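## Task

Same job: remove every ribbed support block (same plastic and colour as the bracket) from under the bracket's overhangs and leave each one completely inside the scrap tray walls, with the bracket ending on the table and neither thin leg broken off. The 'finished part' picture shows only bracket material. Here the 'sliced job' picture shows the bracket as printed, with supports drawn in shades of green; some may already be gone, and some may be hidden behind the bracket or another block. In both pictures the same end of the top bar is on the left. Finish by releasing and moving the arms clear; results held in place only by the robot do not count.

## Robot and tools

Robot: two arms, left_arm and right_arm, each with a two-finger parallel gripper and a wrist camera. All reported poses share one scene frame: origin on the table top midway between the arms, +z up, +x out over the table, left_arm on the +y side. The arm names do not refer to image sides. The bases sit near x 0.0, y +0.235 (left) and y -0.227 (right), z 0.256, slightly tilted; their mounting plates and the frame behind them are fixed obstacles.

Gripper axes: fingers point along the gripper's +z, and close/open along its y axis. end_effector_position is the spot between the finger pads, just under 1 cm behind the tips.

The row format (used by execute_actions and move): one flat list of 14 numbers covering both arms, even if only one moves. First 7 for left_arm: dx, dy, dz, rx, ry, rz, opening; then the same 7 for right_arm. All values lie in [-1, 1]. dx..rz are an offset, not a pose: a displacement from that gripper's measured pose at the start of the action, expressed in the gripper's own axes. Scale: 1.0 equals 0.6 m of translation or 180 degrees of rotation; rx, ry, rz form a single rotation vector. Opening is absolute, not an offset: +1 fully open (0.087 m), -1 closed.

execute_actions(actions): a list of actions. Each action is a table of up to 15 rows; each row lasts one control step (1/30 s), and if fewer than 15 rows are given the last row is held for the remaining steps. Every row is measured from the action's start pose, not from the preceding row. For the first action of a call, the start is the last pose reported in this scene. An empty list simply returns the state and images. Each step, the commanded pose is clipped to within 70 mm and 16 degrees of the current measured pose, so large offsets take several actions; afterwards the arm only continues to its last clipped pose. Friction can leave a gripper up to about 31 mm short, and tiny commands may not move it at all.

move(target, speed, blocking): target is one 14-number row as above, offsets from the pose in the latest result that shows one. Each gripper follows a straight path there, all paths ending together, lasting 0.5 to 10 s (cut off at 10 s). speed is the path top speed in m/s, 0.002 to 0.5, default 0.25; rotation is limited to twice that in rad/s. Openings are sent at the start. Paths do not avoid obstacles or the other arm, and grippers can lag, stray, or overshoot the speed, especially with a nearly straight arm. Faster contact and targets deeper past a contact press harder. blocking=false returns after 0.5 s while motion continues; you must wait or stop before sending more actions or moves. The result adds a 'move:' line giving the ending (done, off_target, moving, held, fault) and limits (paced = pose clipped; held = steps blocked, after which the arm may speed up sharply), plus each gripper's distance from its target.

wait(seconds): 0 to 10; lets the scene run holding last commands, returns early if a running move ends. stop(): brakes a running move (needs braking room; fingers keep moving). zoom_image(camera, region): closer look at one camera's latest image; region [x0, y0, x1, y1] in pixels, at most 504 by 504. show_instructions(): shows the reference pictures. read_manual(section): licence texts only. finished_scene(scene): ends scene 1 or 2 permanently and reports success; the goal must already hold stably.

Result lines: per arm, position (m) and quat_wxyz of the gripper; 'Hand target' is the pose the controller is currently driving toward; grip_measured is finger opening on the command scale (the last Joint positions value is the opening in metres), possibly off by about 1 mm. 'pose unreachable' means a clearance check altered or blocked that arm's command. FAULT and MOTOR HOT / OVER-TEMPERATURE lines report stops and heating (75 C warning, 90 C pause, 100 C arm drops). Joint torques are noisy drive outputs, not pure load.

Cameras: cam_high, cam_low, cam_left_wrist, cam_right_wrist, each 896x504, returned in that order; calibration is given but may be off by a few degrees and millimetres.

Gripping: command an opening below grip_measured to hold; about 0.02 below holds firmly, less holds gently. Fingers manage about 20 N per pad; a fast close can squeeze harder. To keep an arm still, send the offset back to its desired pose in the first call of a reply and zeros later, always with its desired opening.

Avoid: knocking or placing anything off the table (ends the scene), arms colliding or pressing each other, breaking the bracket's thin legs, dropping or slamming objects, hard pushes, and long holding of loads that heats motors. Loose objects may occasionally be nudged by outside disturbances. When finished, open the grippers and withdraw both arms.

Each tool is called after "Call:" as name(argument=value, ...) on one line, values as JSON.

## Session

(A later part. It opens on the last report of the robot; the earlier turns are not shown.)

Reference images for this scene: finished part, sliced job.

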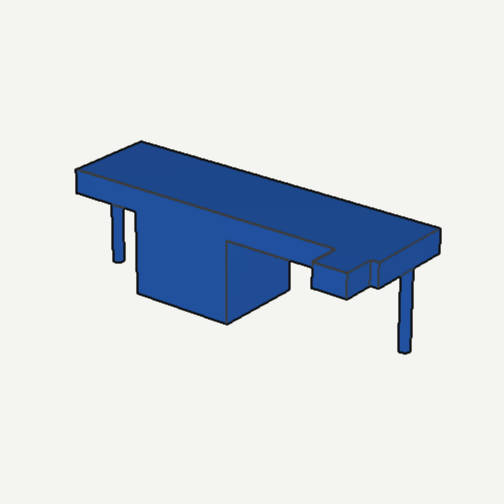

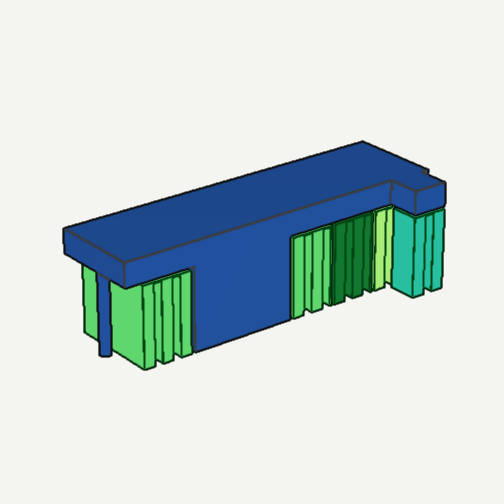

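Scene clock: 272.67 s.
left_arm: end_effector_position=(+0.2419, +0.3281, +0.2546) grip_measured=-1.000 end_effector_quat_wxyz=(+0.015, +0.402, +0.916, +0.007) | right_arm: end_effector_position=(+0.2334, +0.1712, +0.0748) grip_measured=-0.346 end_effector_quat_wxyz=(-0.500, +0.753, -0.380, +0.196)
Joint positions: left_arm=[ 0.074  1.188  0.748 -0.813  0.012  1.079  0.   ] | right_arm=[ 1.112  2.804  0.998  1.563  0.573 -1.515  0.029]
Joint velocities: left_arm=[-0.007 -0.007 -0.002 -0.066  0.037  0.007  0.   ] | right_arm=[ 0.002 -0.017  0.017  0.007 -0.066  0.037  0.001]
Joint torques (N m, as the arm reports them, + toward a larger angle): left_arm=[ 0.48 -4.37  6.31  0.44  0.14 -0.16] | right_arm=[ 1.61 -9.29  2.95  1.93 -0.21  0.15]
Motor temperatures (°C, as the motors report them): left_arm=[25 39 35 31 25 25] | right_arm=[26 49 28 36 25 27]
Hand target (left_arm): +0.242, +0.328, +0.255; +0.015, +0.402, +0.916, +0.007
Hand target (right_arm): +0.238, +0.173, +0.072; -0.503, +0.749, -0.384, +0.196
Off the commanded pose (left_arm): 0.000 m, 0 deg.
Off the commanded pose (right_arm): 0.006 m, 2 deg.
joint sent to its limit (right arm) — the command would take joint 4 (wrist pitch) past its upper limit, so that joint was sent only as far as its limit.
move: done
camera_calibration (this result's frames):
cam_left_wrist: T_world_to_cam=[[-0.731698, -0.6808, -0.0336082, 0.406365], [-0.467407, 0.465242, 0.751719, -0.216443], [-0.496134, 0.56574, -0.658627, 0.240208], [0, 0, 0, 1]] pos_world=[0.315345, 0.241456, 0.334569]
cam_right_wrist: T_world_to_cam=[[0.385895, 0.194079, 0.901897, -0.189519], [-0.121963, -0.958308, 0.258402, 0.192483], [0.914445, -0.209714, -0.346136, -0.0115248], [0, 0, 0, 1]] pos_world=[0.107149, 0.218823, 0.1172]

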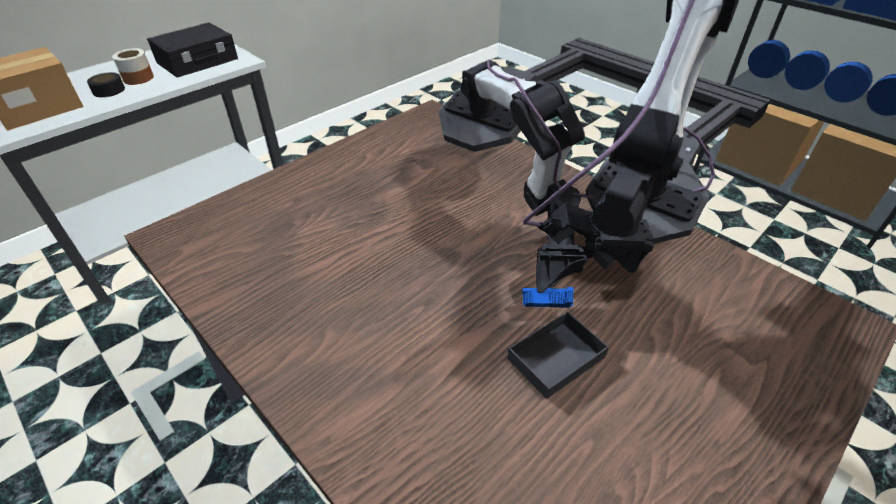

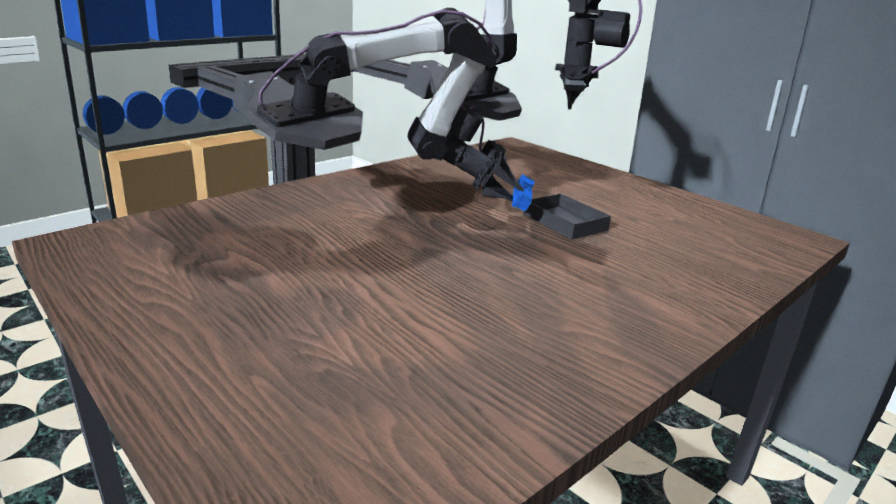

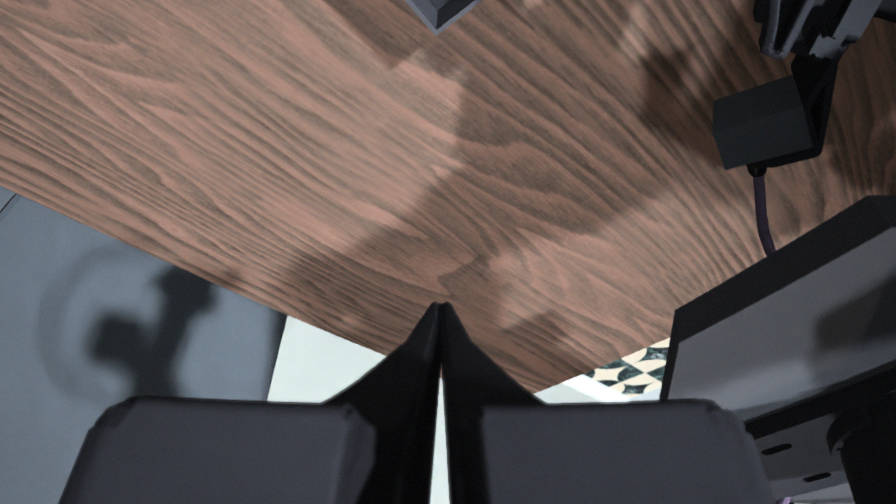

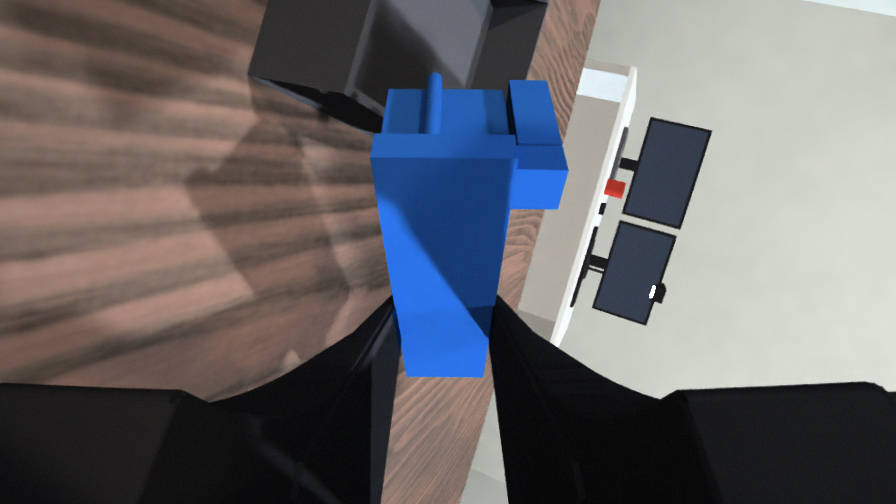

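Call:
move(target=[0,0,0,0,0,0,-1,-0.003,-0.027,-0.013,0,0,0,-0.40], speed=0.05)

Call:
move(target=[0,0,0,0,0,0,-1,-0.142,-0.0105,0.051,0.033,-0.0055,0.028,-0.40], speed=0.06)

Scene clock: 307.10 s.
left_arm: end_effector_position=(+0.2419, +0.3281, +0.2546) grip_measured=-1.000 end_effector_quat_wxyz=(+0.015, +0.402, +0.916, +0.007) | right_arm: end_effector_position=(+0.2405, +0.1747, +0.0935) grip_measured=-0.346 end_effector_quat_wxyz=(-0.509, +0.745, -0.384, +0.198)
Joint positions: left_arm=[ 0.074  1.188  0.748 -0.813  0.012  1.079  0.   ] | right_arm=[ 1.112  2.744  0.971  1.555  0.577 -1.515  0.029]
Joint velocities: left_arm=[-0.007  0.002 -0.002 -0.051  0.037 -0.022  0.   ] | right_arm=[-0.007  0.002 -0.027 -0.139 -0.007  0.095  0.001]
Joint torques (N m, as the arm reports them, + toward a larger angle): left_arm=[ 0.55 -4.38  6.27  0.41  0.13 -0.15] | right_arm=[  4.03 -11.21  -0.74   1.86  -0.04   0.13]
Motor temperatures (°C, as the motors report them): left_arm=[25 38 36 30 25 25] | right_arm=[26 48 28 37 25 27]
Hand target (left_arm): +0.242, +0.328, +0.255; +0.015, +0.402, +0.916, +0.007
Hand target (right_arm): +0.233, +0.171, +0.093; -0.500, +0.753, -0.380, +0.196
Off the commanded pose (left_arm): 0.000 m, 0 deg.
Off the commanded pose (right_arm): 0.008 m, 1 deg.
move: done
camera_calibration (this result's frames):
cam_left_wrist: T_world_to_cam=[[-0.731698, -0.6808, -0.0336082, 0.406365], [-0.467407, 0.465242, 0.751719, -0.216443], [-0.496134, 0.56574, -0.658627, 0.240208], [0, 0, 0, 1]] pos_world=[0.315345, 0.241456, 0.334569]
cam_right_wrist: T_world_to_cam=[[0.379745, 0.170154, 0.909308, -0.204814], [-0.134511, -0.962337, 0.236251, 0.197659], [0.91526, -0.212027, -0.342555, -0.0109043], [0, 0, 0, 1]] pos_world=[0.114345, 0.222752, 0.135807]

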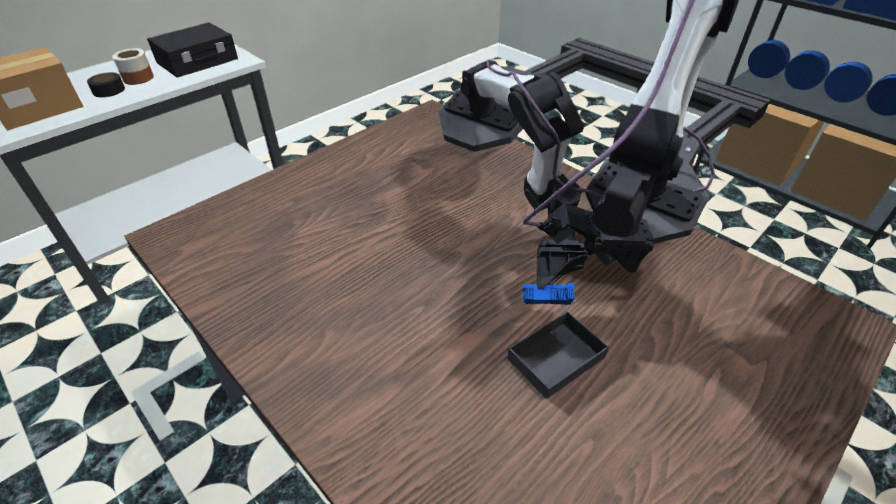

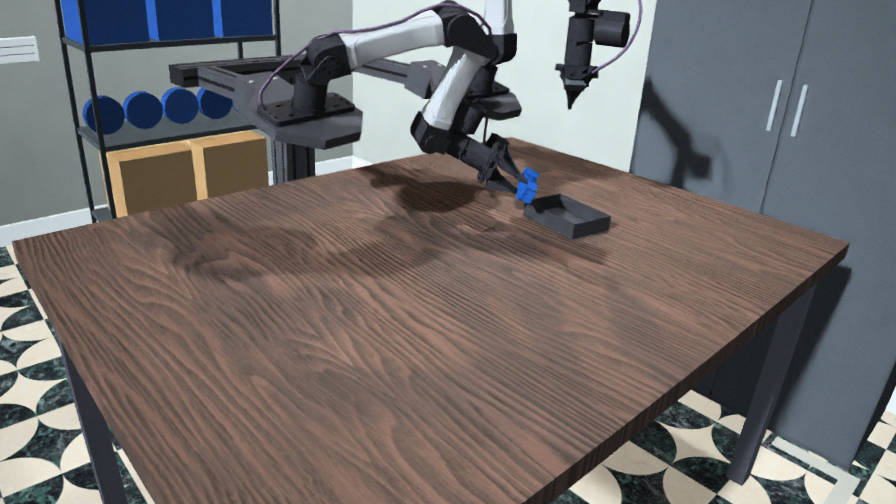

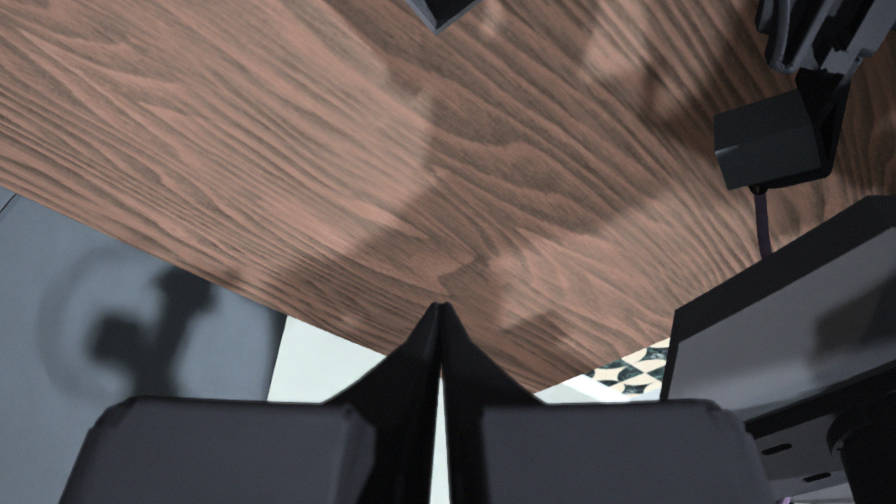

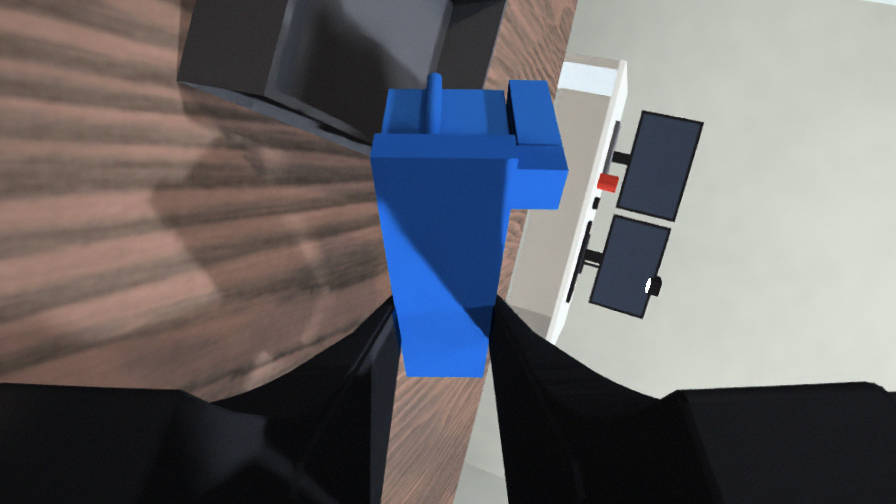

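Scene clock: 308.87 s.
left_arm: end_effector_position=(+0.2419, +0.3281, +0.2546) grip_measured=-1.000 end_effector_quat_wxyz=(+0.015, +0.402, +0.916, +0.007) | right_arm: end_effector_position=(+0.2405, +0.1800, +0.0962) grip_measured=-0.346 end_effector_quat_wxyz=(-0.515, +0.740, -0.385, +0.198)
Joint positions: left_arm=[ 0.074  1.188  0.748 -0.813  0.012  1.079  0.   ] | right_arm=[ 1.118  2.745  0.988  1.553  0.583 -1.513  0.029]
Joint velocities: left_arm=[ 0.002 -0.007  0.007 -0.051 -0.037 -0.022  0.   ] | right_arm=[ 0.002  0.002  0.012 -0.022  0.022 -0.066  0.001]
Joint torques (N m, as the arm reports them, + toward a larger angle): left_arm=[ 0.49 -4.34  6.27  0.44  0.14 -0.16] | right_arm=[  2.69 -10.46   1.21   1.92  -0.14   0.1 ]
Motor temperatures (°C, as the motors report them): left_arm=[25 38 36 30 25 25] | right_arm=[26 48 28 37 25 27]
Hand target (left_arm): +0.242, +0.328, +0.255; +0.015, +0.402, +0.916, +0.007
Hand target (right_arm): +0.241, +0.179, +0.095; -0.513, +0.741, -0.386, +0.198
Off the commanded pose (left_arm): 0.000 m, 0 deg.
Off the commanded pose (right_arm): 0.086 m, 7 deg; position clipped at the last step of the last action.
move: held (right_arm); limits=paced,held; held on 45 of 53 steps (right_arm), including the last (right_arm)
pose unreachable (right arm): on one or more control steps of this call, first in action 0 (counted from 0), this arm could not follow its commanded pose, so it was not sent that pose on those steps. On the call's last step it was still not sent that pose. It may still have moved: this result reports where it is.
cause: the commanded pose would bring a part of the arm too close to another arm (this arm's wrist (the part past joint 4) and the other arm's base).
camera_calibration (this result's frames):
cam_left_wrist: T_world_to_cam=[[-0.731698, -0.6808, -0.0336082, 0.406365], [-0.467407, 0.465242, 0.751719, -0.216443], [-0.496134, 0.56574, -0.658627, 0.240208], [0, 0, 0, 1]] pos_world=[0.315345, 0.241456, 0.334569]
cam_right_wrist: T_world_to_cam=[[0.376668, 0.155659, 0.913176, -0.205162], [-0.138876, -0.965151, 0.221803, 0.205094], [0.915879, -0.210364, -0.341924, -0.00934639], [0, 0, 0, 1]] pos_world=[0.114321, 0.227916, 0.138663]

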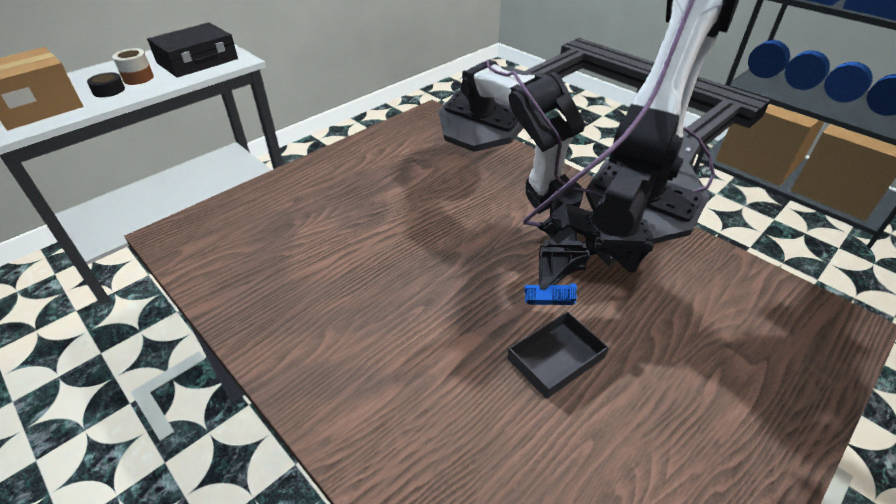

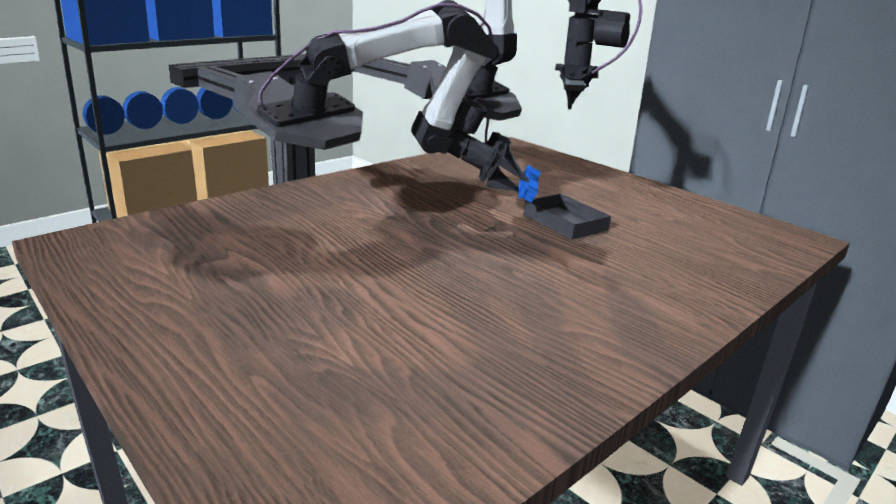

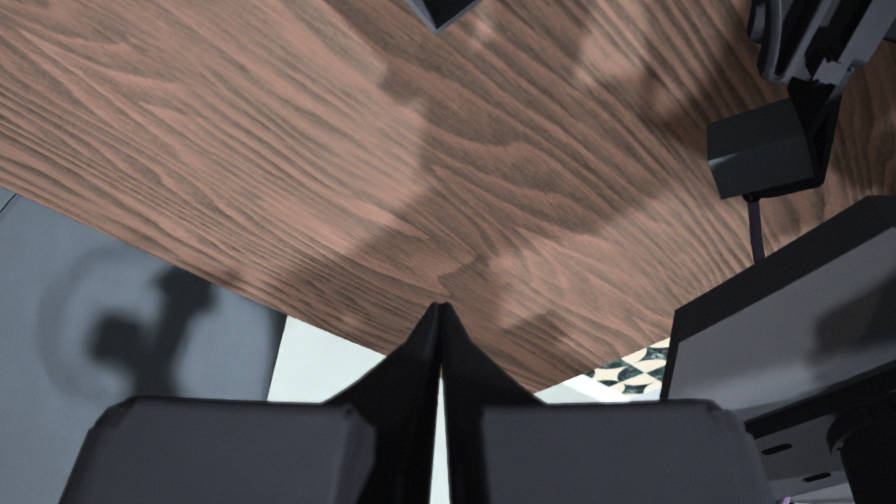

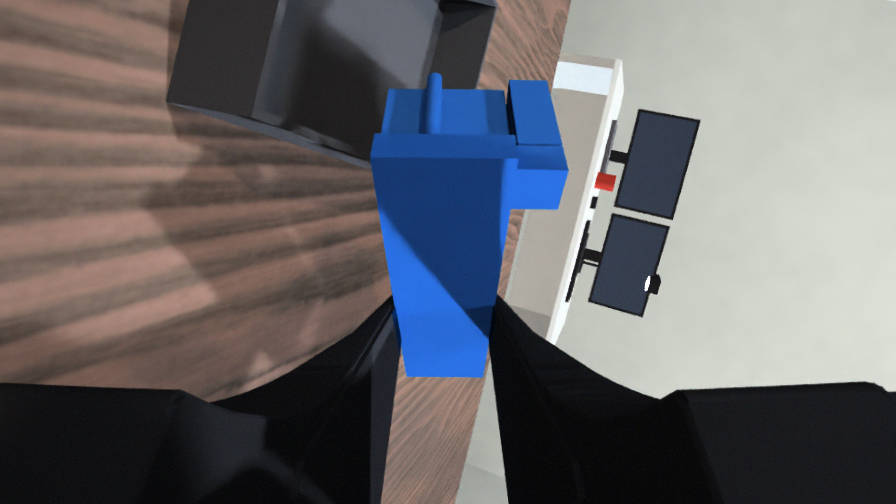

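Call:
move(target=[-0.288,-0.002,0.265,0,0,-0.2246,0.0,0.16,-0.009,-0.127,0,0,0,-0.40], speed=0.2)

Scene clock: 364.83 s.
left_arm: end_effector_position=(+0.3576, +0.1984, +0.1033) grip_measured=+0.000 end_effector_quat_wxyz=(+0.017, +0.060, +0.998, -0.005) | right_arm: end_effector_position=(+0.2494, +0.0674, +0.1207) grip_measured=-0.346 end_effector_quat_wxyz=(-0.437, +0.774, -0.419, +0.183)
Joint positions: left_arm=[-0.305  2.027  1.109 -0.353 -0.091  0.01   0.044] | right_arm=[ 0.996  2.466  0.516  1.558  0.507 -1.438  0.029]
Joint velocities: left_arm=[-0.012 -0.017 -0.002 -0.037 -0.037 -0.022 -0.001] | right_arm=[ 0.002 -0.012  0.017  0.007  0.037 -0.066 -0.   ]
Joint torques (N m, as the arm reports them, + toward a larger angle): left_arm=[-1.59 -7.78  6.02  0.58 -0.05 -0.23] | right_arm=[ 0.76 -9.24 -2.32  1.92 -0.17  0.13]
Motor temperatures (°C, as the motors report them): left_arm=[25 38 36 29 25 25] | right_arm=[26 50 27 39 25 27]
Hand target (left_arm): +0.362, +0.195, +0.097; +0.018, +0.059, +0.998, -0.002
Hand target (right_arm): +0.251, +0.060, +0.122; -0.434, +0.774, -0.423, +0.182
Off the commanded pose (left_arm): 0.007 m, 1 deg.
Off the commanded pose (right_arm): 0.007 m, 11 deg.
joint sent to its limit (right arm) — the command would take joint 4 (wrist pitch) past its upper limit, so that joint was sent only as far as its limit.
move: off_target (right_arm)
camera_calibration (this result's frames):
cam_left_wrist: T_world_to_cam=[[-0.114359, -0.993439, 0.00110836, 0.235311], [-0.662792, 0.0771277, 0.744821, 0.159217], [-0.74002, 0.0844423, -0.667263, 0.45495], [0, 0, 0, 1]] pos_world=[0.46911, 0.18307, 0.184722]
cam_right_wrist: T_world_to_cam=[[0.498325, 0.248362, 0.830655, -0.240004], [-0.13763, -0.923281, 0.358623, 0.0725531], [0.855996, -0.293034, -0.425912, -0.00214113], [0, 0, 0, 1]] pos_world=[0.131418, 0.125967, 0.172429]

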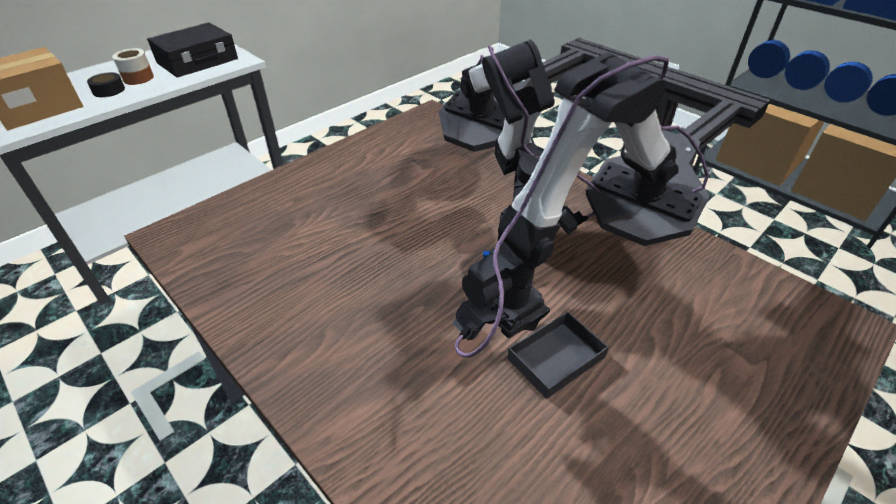

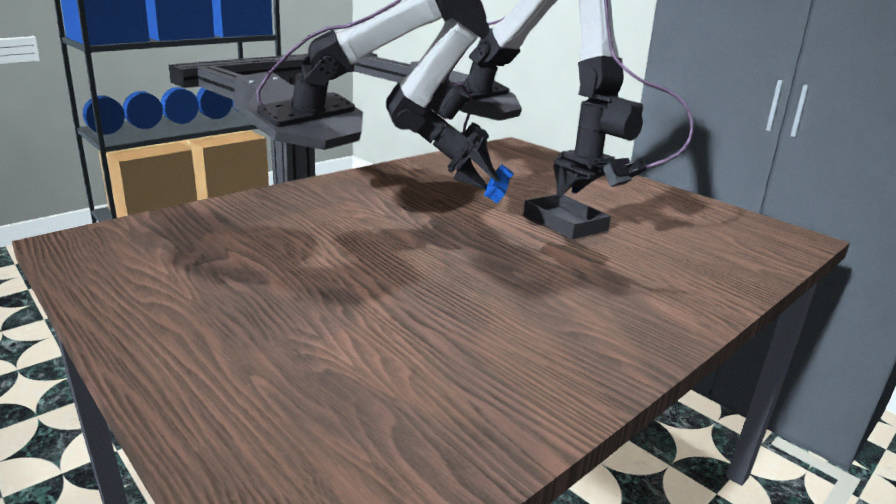

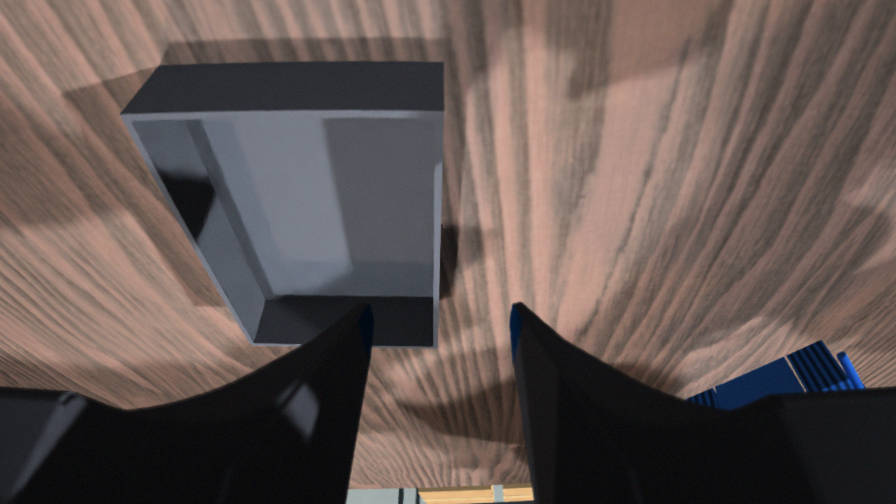

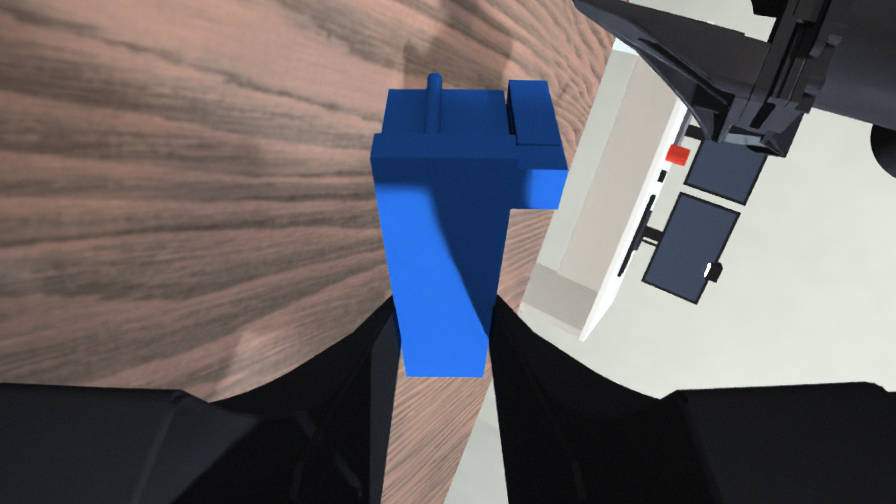

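Call:
move(target=[0.05,0,0.135,0,0,0,0.0,0,0,0,0,0,0,-0.40], speed=0.08)

Scene clock: 378.63 s.
left_arm: end_effector_position=(+0.3446, +0.1970, +0.0307) grip_measured=+0.000 end_effector_quat_wxyz=(+0.033, +0.061, +0.998, -0.004) | right_arm: end_effector_position=(+0.2493, +0.0675, +0.1207) grip_measured=-0.346 end_effector_quat_wxyz=(-0.437, +0.775, -0.419, +0.182)
Joint positions: left_arm=[-0.295  2.235  1.054 -0.056 -0.092  0.025  0.044] | right_arm=[ 0.996  2.466  0.516  1.558  0.506 -1.438  0.029]
Joint velocities: left_arm=[-0.002 -0.002  0.002  0.007 -0.022  0.022  0.001] | right_arm=[-0.002 -0.017 -0.007  0.037 -0.007 -0.022  0.   ]
Joint torques (N m, as the arm reports them, + toward a larger angle): left_arm=[ 0.55 -7.86  0.89  0.67  0.13 -0.1 ] | right_arm=[ 1.83 -8.29 -0.24  1.86 -0.1   0.09]
Motor temperatures (°C, as the motors report them): left_arm=[25 39 36 29 25 25] | right_arm=[26 49 27 39 25 27]
Hand target (left_arm): +0.329, +0.201, +0.022; +0.016, +0.060, +0.998, -0.005
Hand target (right_arm): +0.249, +0.067, +0.121; -0.437, +0.774, -0.419, +0.183
Off the commanded pose (left_arm): 0.017 m, 2 deg.
Off the commanded pose (right_arm): 0.000 m, 0 deg.
move: off_target (left_arm)
camera_calibration (this result's frames):
cam_left_wrist: T_world_to_cam=[[-0.115885, -0.993257, -0.00324661, 0.233148], [-0.687023, 0.0777949, 0.72246, 0.213734], [-0.717336, 0.085953, -0.691406, 0.389539], [0, 0, 0, 1]] pos_world=[0.453289, 0.181466, 0.115672]
cam_right_wrist: T_world_to_cam=[[0.498403, 0.248421, 0.830591, -0.239999], [-0.13694, -0.92348, 0.358375, 0.0725332], [0.856062, -0.292356, -0.426246, -0.0020809], [0, 0, 0, 1]] pos_world=[0.13133, 0.125995, 0.17246]

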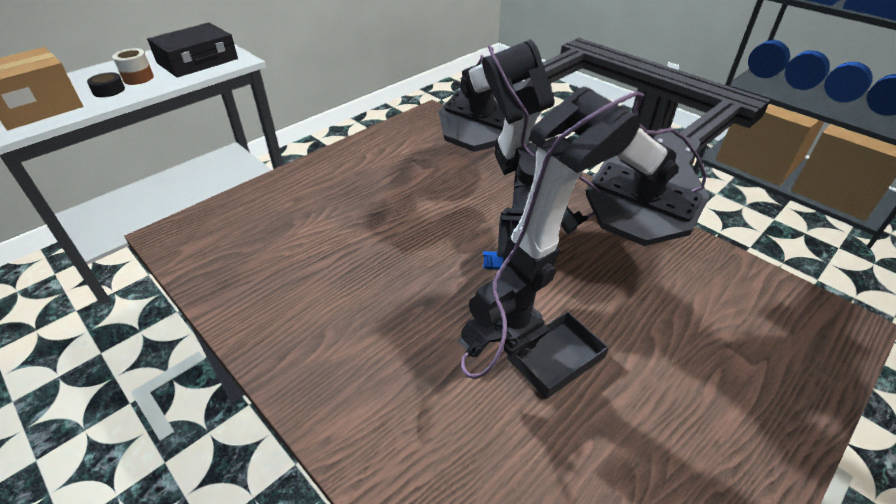

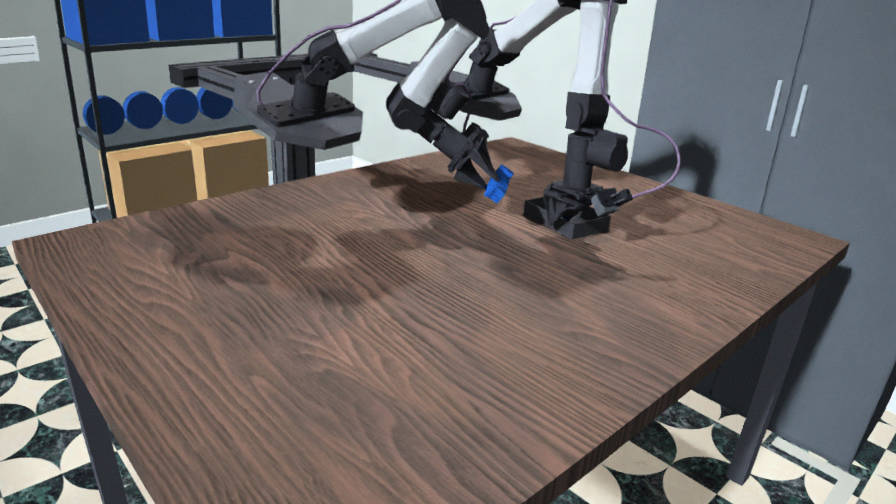

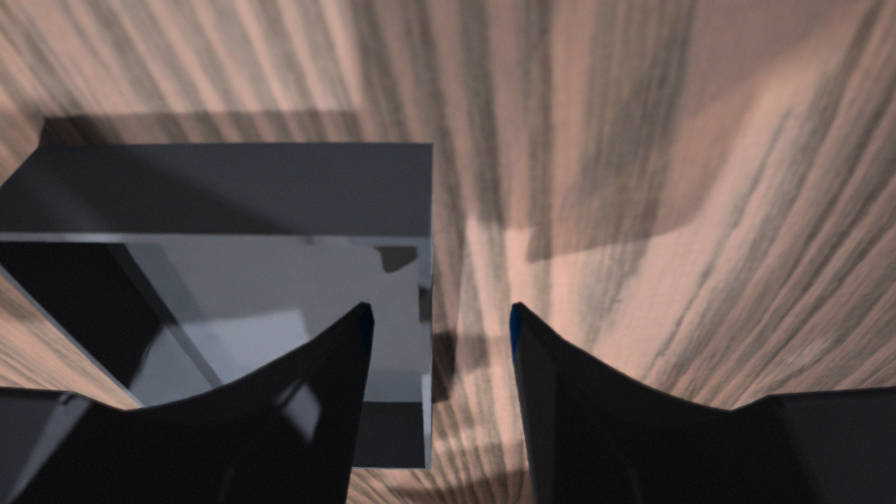

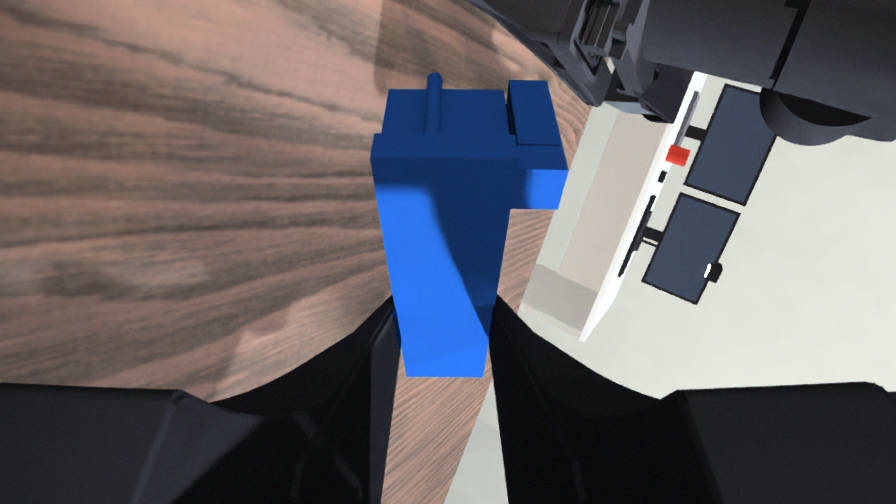

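Call:
execute_actions(actions=[[[0,0,0,0,0,0,-0.2,0,0,0,0,0,0,-0.40],[0,0,0,0,0,0,-0.35,0,0,0,0,0,0,-0.40],[0,0,0,0,0,0,-0.5,0,0,0,0,0,0,-0.40],[0,0,0,0,0,0,-0.6,0,0,0,0,0,0,-0.40],[0,0,0,0,0,0,-0.68,0,0,0,0,0,0,-0.40],[0,0,0,0,0,0,-0.74,0,0,0,0,0,0,-0.40],[0,0,0,0,0,0,-0.78,0,0,0,0,0,0,-0.40],[0,0,0,0,0,0,-0.81,0,0,0,0,0,0,-0.40],[0,0,0,0,0,0,-0.84,0,0,0,0,0,0,-0.40],[0,0,0,0,0,0,-0.86,0,0,0,0,0,0,-0.40],[0,0,0,0,0,0,-0.88,0,0,0,0,0,0,-0.40],[0,0,0,0,0,0,-0.90,0,0,0,0,0,0,-0.40],[0,0,0,0,0,0,-0.92,0,0,0,0,0,0,-0.40],[0,0,0,0,0,0,-0.94,0,0,0,0,0,0,-0.40],[0,0,0,0,0,0,-0.96,0,0,0,0,0,0,-0.40]],[[0,0,0,0,0,0,-0.97,0,0,0,0,0,0,-0.40]]])

Scene clock: 384.83 s.
left_arm: end_effector_position=(+0.3449, +0.1970, +0.0306) grip_measured=-0.945 end_effector_quat_wxyz=(+0.034, +0.061, +0.998, -0.004) | right_arm: end_effector_position=(+0.2493, +0.0675, +0.1207) grip_measured=-0.346 end_effector_quat_wxyz=(-0.437, +0.775, -0.419, +0.182)
Joint positions: left_arm=[-0.295  2.235  1.054 -0.054 -0.092  0.025  0.002] | right_arm=[ 0.996  2.466  0.516  1.558  0.506 -1.438  0.029]
Joint velocities: left_arm=[-0.007 -0.002 -0.007 -0.007  0.066  0.007 -0.001] | right_arm=[-0.012  0.012  0.002 -0.007  0.037  0.022  0.   ]
Joint torques (N m, as the arm reports them, + toward a larger angle): left_arm=[-0.76 -9.69  2.76  0.53  0.04 -0.17] | right_arm=[ 1.87 -8.31 -0.24  1.84 -0.09  0.09]
Motor temperatures (°C, as the motors report them): left_arm=[25 40 35 29 25 25] | right_arm=[26 49 27 39 25 27]
Hand target (left_arm): +0.345, +0.197, +0.031; +0.034, +0.061, +0.998, -0.004
Hand target (right_arm): +0.249, +0.067, +0.121; -0.437, +0.775, -0.419, +0.182
Off the commanded pose (left_arm): 0.000 m, 0 deg.
Off the commanded pose (right_arm): 0.000 m, 0 deg.
camera_calibration (this result's frames):
cam_left_wrist: T_world_to_cam=[[-0.115707, -0.993277, -0.0036473, 0.233171], [-0.688153, 0.0775142, 0.721413, 0.214502], [-0.71628, 0.0859825, -0.692495, 0.389452], [0, 0, 0, 1]] pos_world=[0.453547, 0.18149, 0.1158]
cam_right_wrist: T_world_to_cam=[[0.498403, 0.248421, 0.830591, -0.239999], [-0.13694, -0.92348, 0.358375, 0.0725332], [0.856062, -0.292356, -0.426246, -0.0020809], [0, 0, 0, 1]] pos_world=[0.13133, 0.125995, 0.17246]

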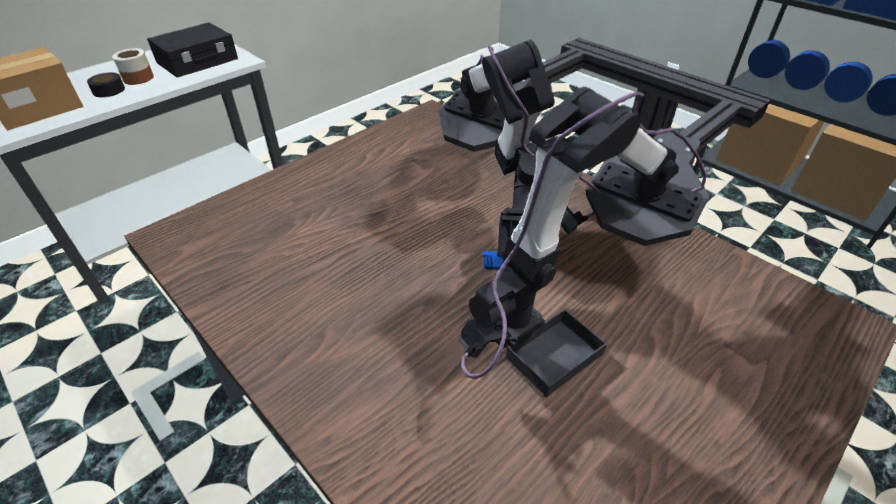

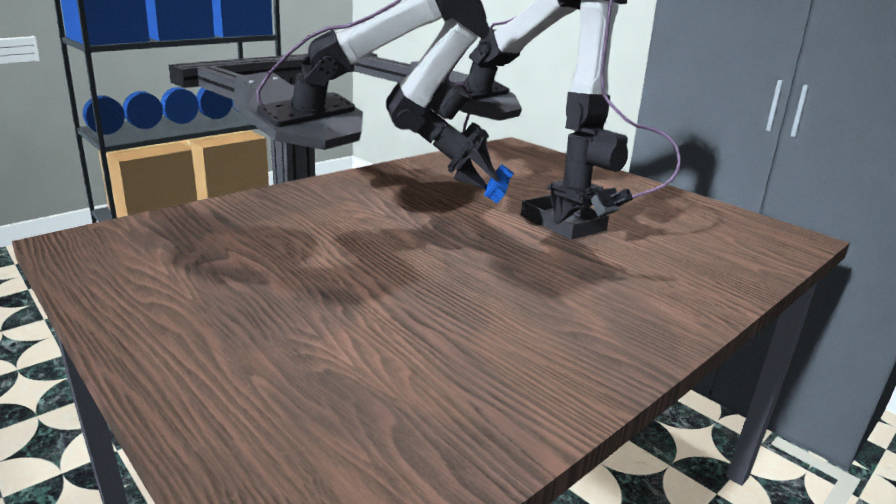

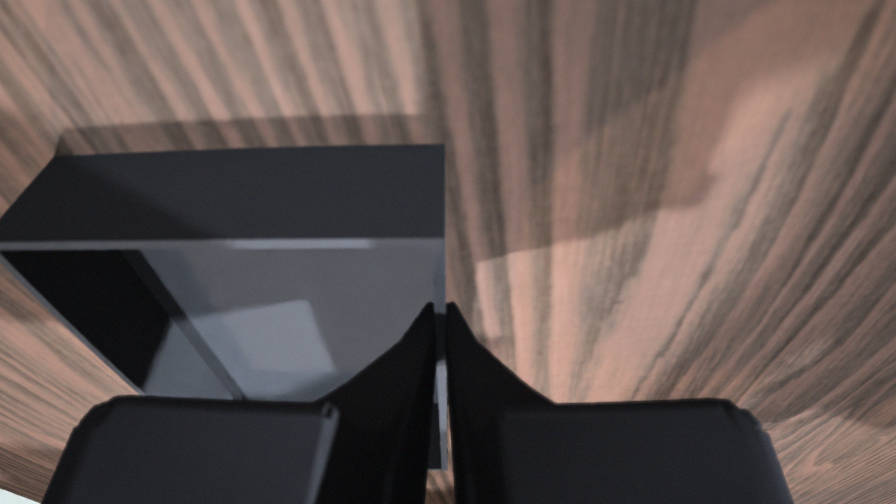

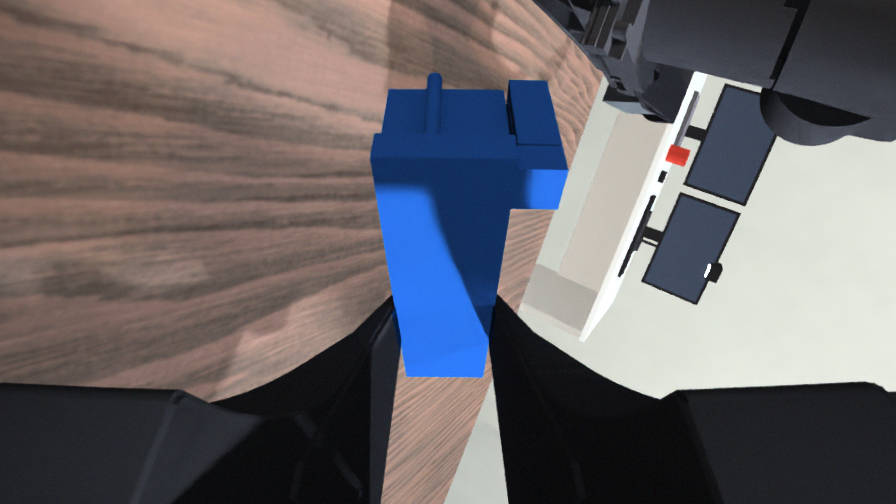

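Call:
move(target=[-0.18,-0.0955,0.006,0,0,0,-0.98,0,0,0,0,0,0,-0.40], speed=0.06)

Scene clock: 392.03 s.
left_arm: end_effector_position=(+0.4545, +0.1269, +0.0424) grip_measured=-0.945 end_effector_quat_wxyz=(+0.057, +0.057, +0.997, -0.012) | right_arm: end_effector_position=(+0.2493, +0.0675, +0.1207) grip_measured=-0.346 end_effector_quat_wxyz=(-0.437, +0.775, -0.419, +0.182)
Joint positions: left_arm=[-0.418  2.432  1.636 -0.404 -0.123 -0.094  0.002] | right_arm=[ 0.996  2.466  0.516  1.558  0.506 -1.438  0.029]
Joint velocities: left_arm=[-0.017  0.027  0.002  0.081 -0.007 -0.022  0.001] | right_arm=[-0.002 -0.002 -0.017  0.022 -0.051 -0.007  0.001]
Joint torques (N m, as the arm reports them, + toward a larger angle): left_arm=[ -2.33 -10.49   6.89   0.34  -0.08  -0.22] | right_arm=[ 1.89 -8.36 -0.26  1.85 -0.12  0.1 ]
Motor temperatures (°C, as the motors report them): left_arm=[25 42 35 29 25 25] | right_arm=[26 48 27 39 25 27]
Hand target (left_arm): +0.444, +0.126, +0.035; +0.035, +0.060, +0.998, -0.005
Hand target (right_arm): +0.249, +0.067, +0.121; -0.437, +0.775, -0.419, +0.182
Off the commanded pose (left_arm): 0.012 m, 3 deg.
Off the commanded pose (right_arm): 0.000 m, 0 deg.
move: off_target (left_arm)
camera_calibration (this result's frames):
cam_left_wrist: T_world_to_cam=[[-0.108894, -0.993997, 0.0105575, 0.172647], [-0.720036, 0.0861947, 0.688563, 0.301655], [-0.685339, 0.0673787, -0.7251, 0.471802], [0, 0, 0, 1]] pos_world=[0.559348, 0.11382, 0.132573]
cam_right_wrist: T_world_to_cam=[[0.498403, 0.248421, 0.830591, -0.239999], [-0.13694, -0.92348, 0.358375, 0.0725332], [0.856062, -0.292356, -0.426246, -0.0020809], [0, 0, 0, 1]] pos_world=[0.13133, 0.125995, 0.17246]

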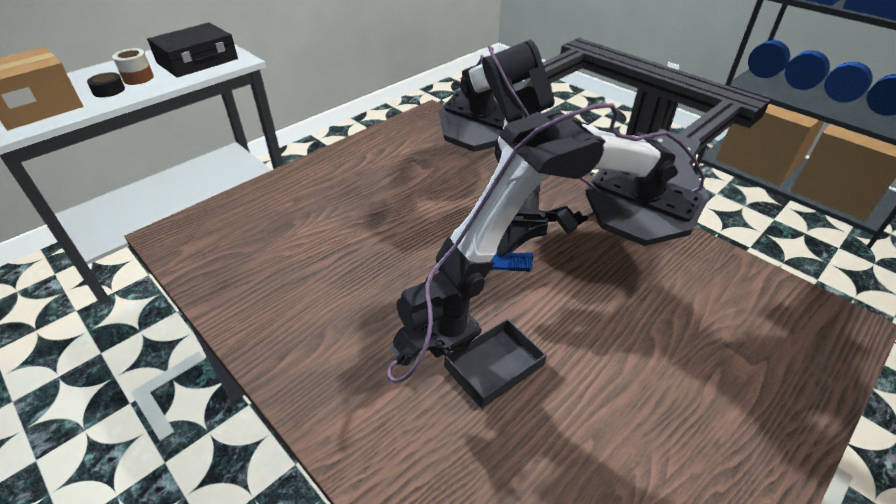

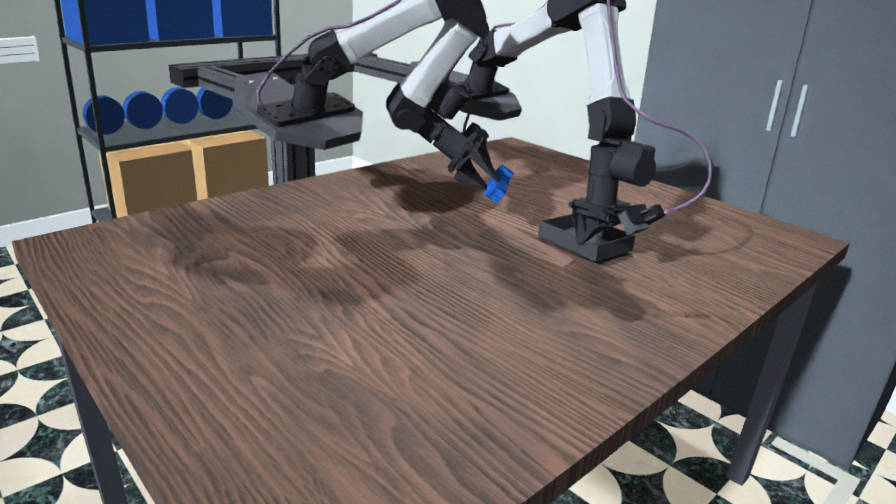

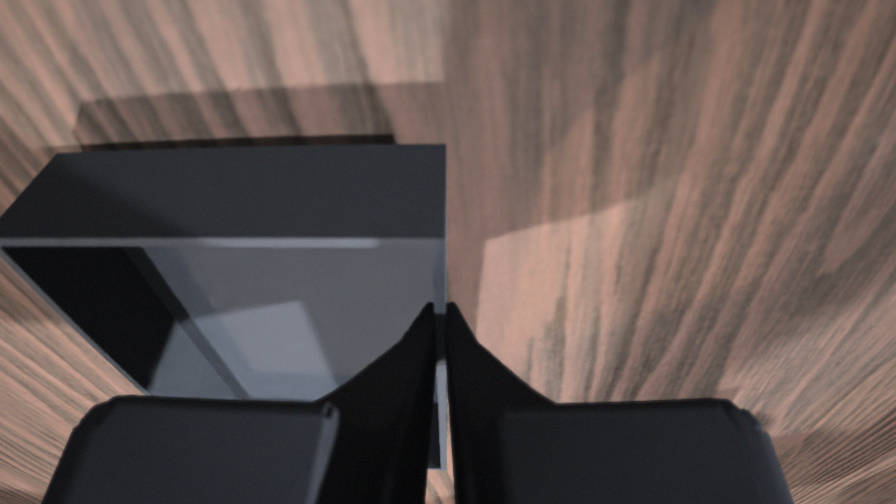

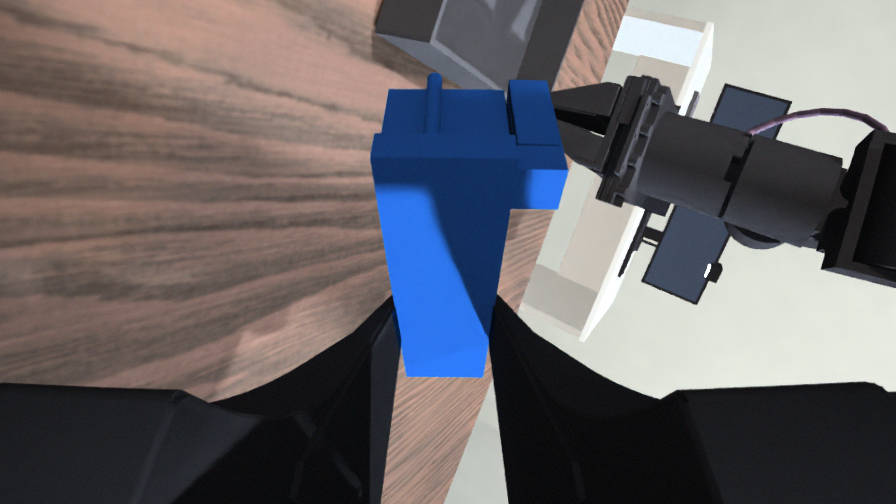

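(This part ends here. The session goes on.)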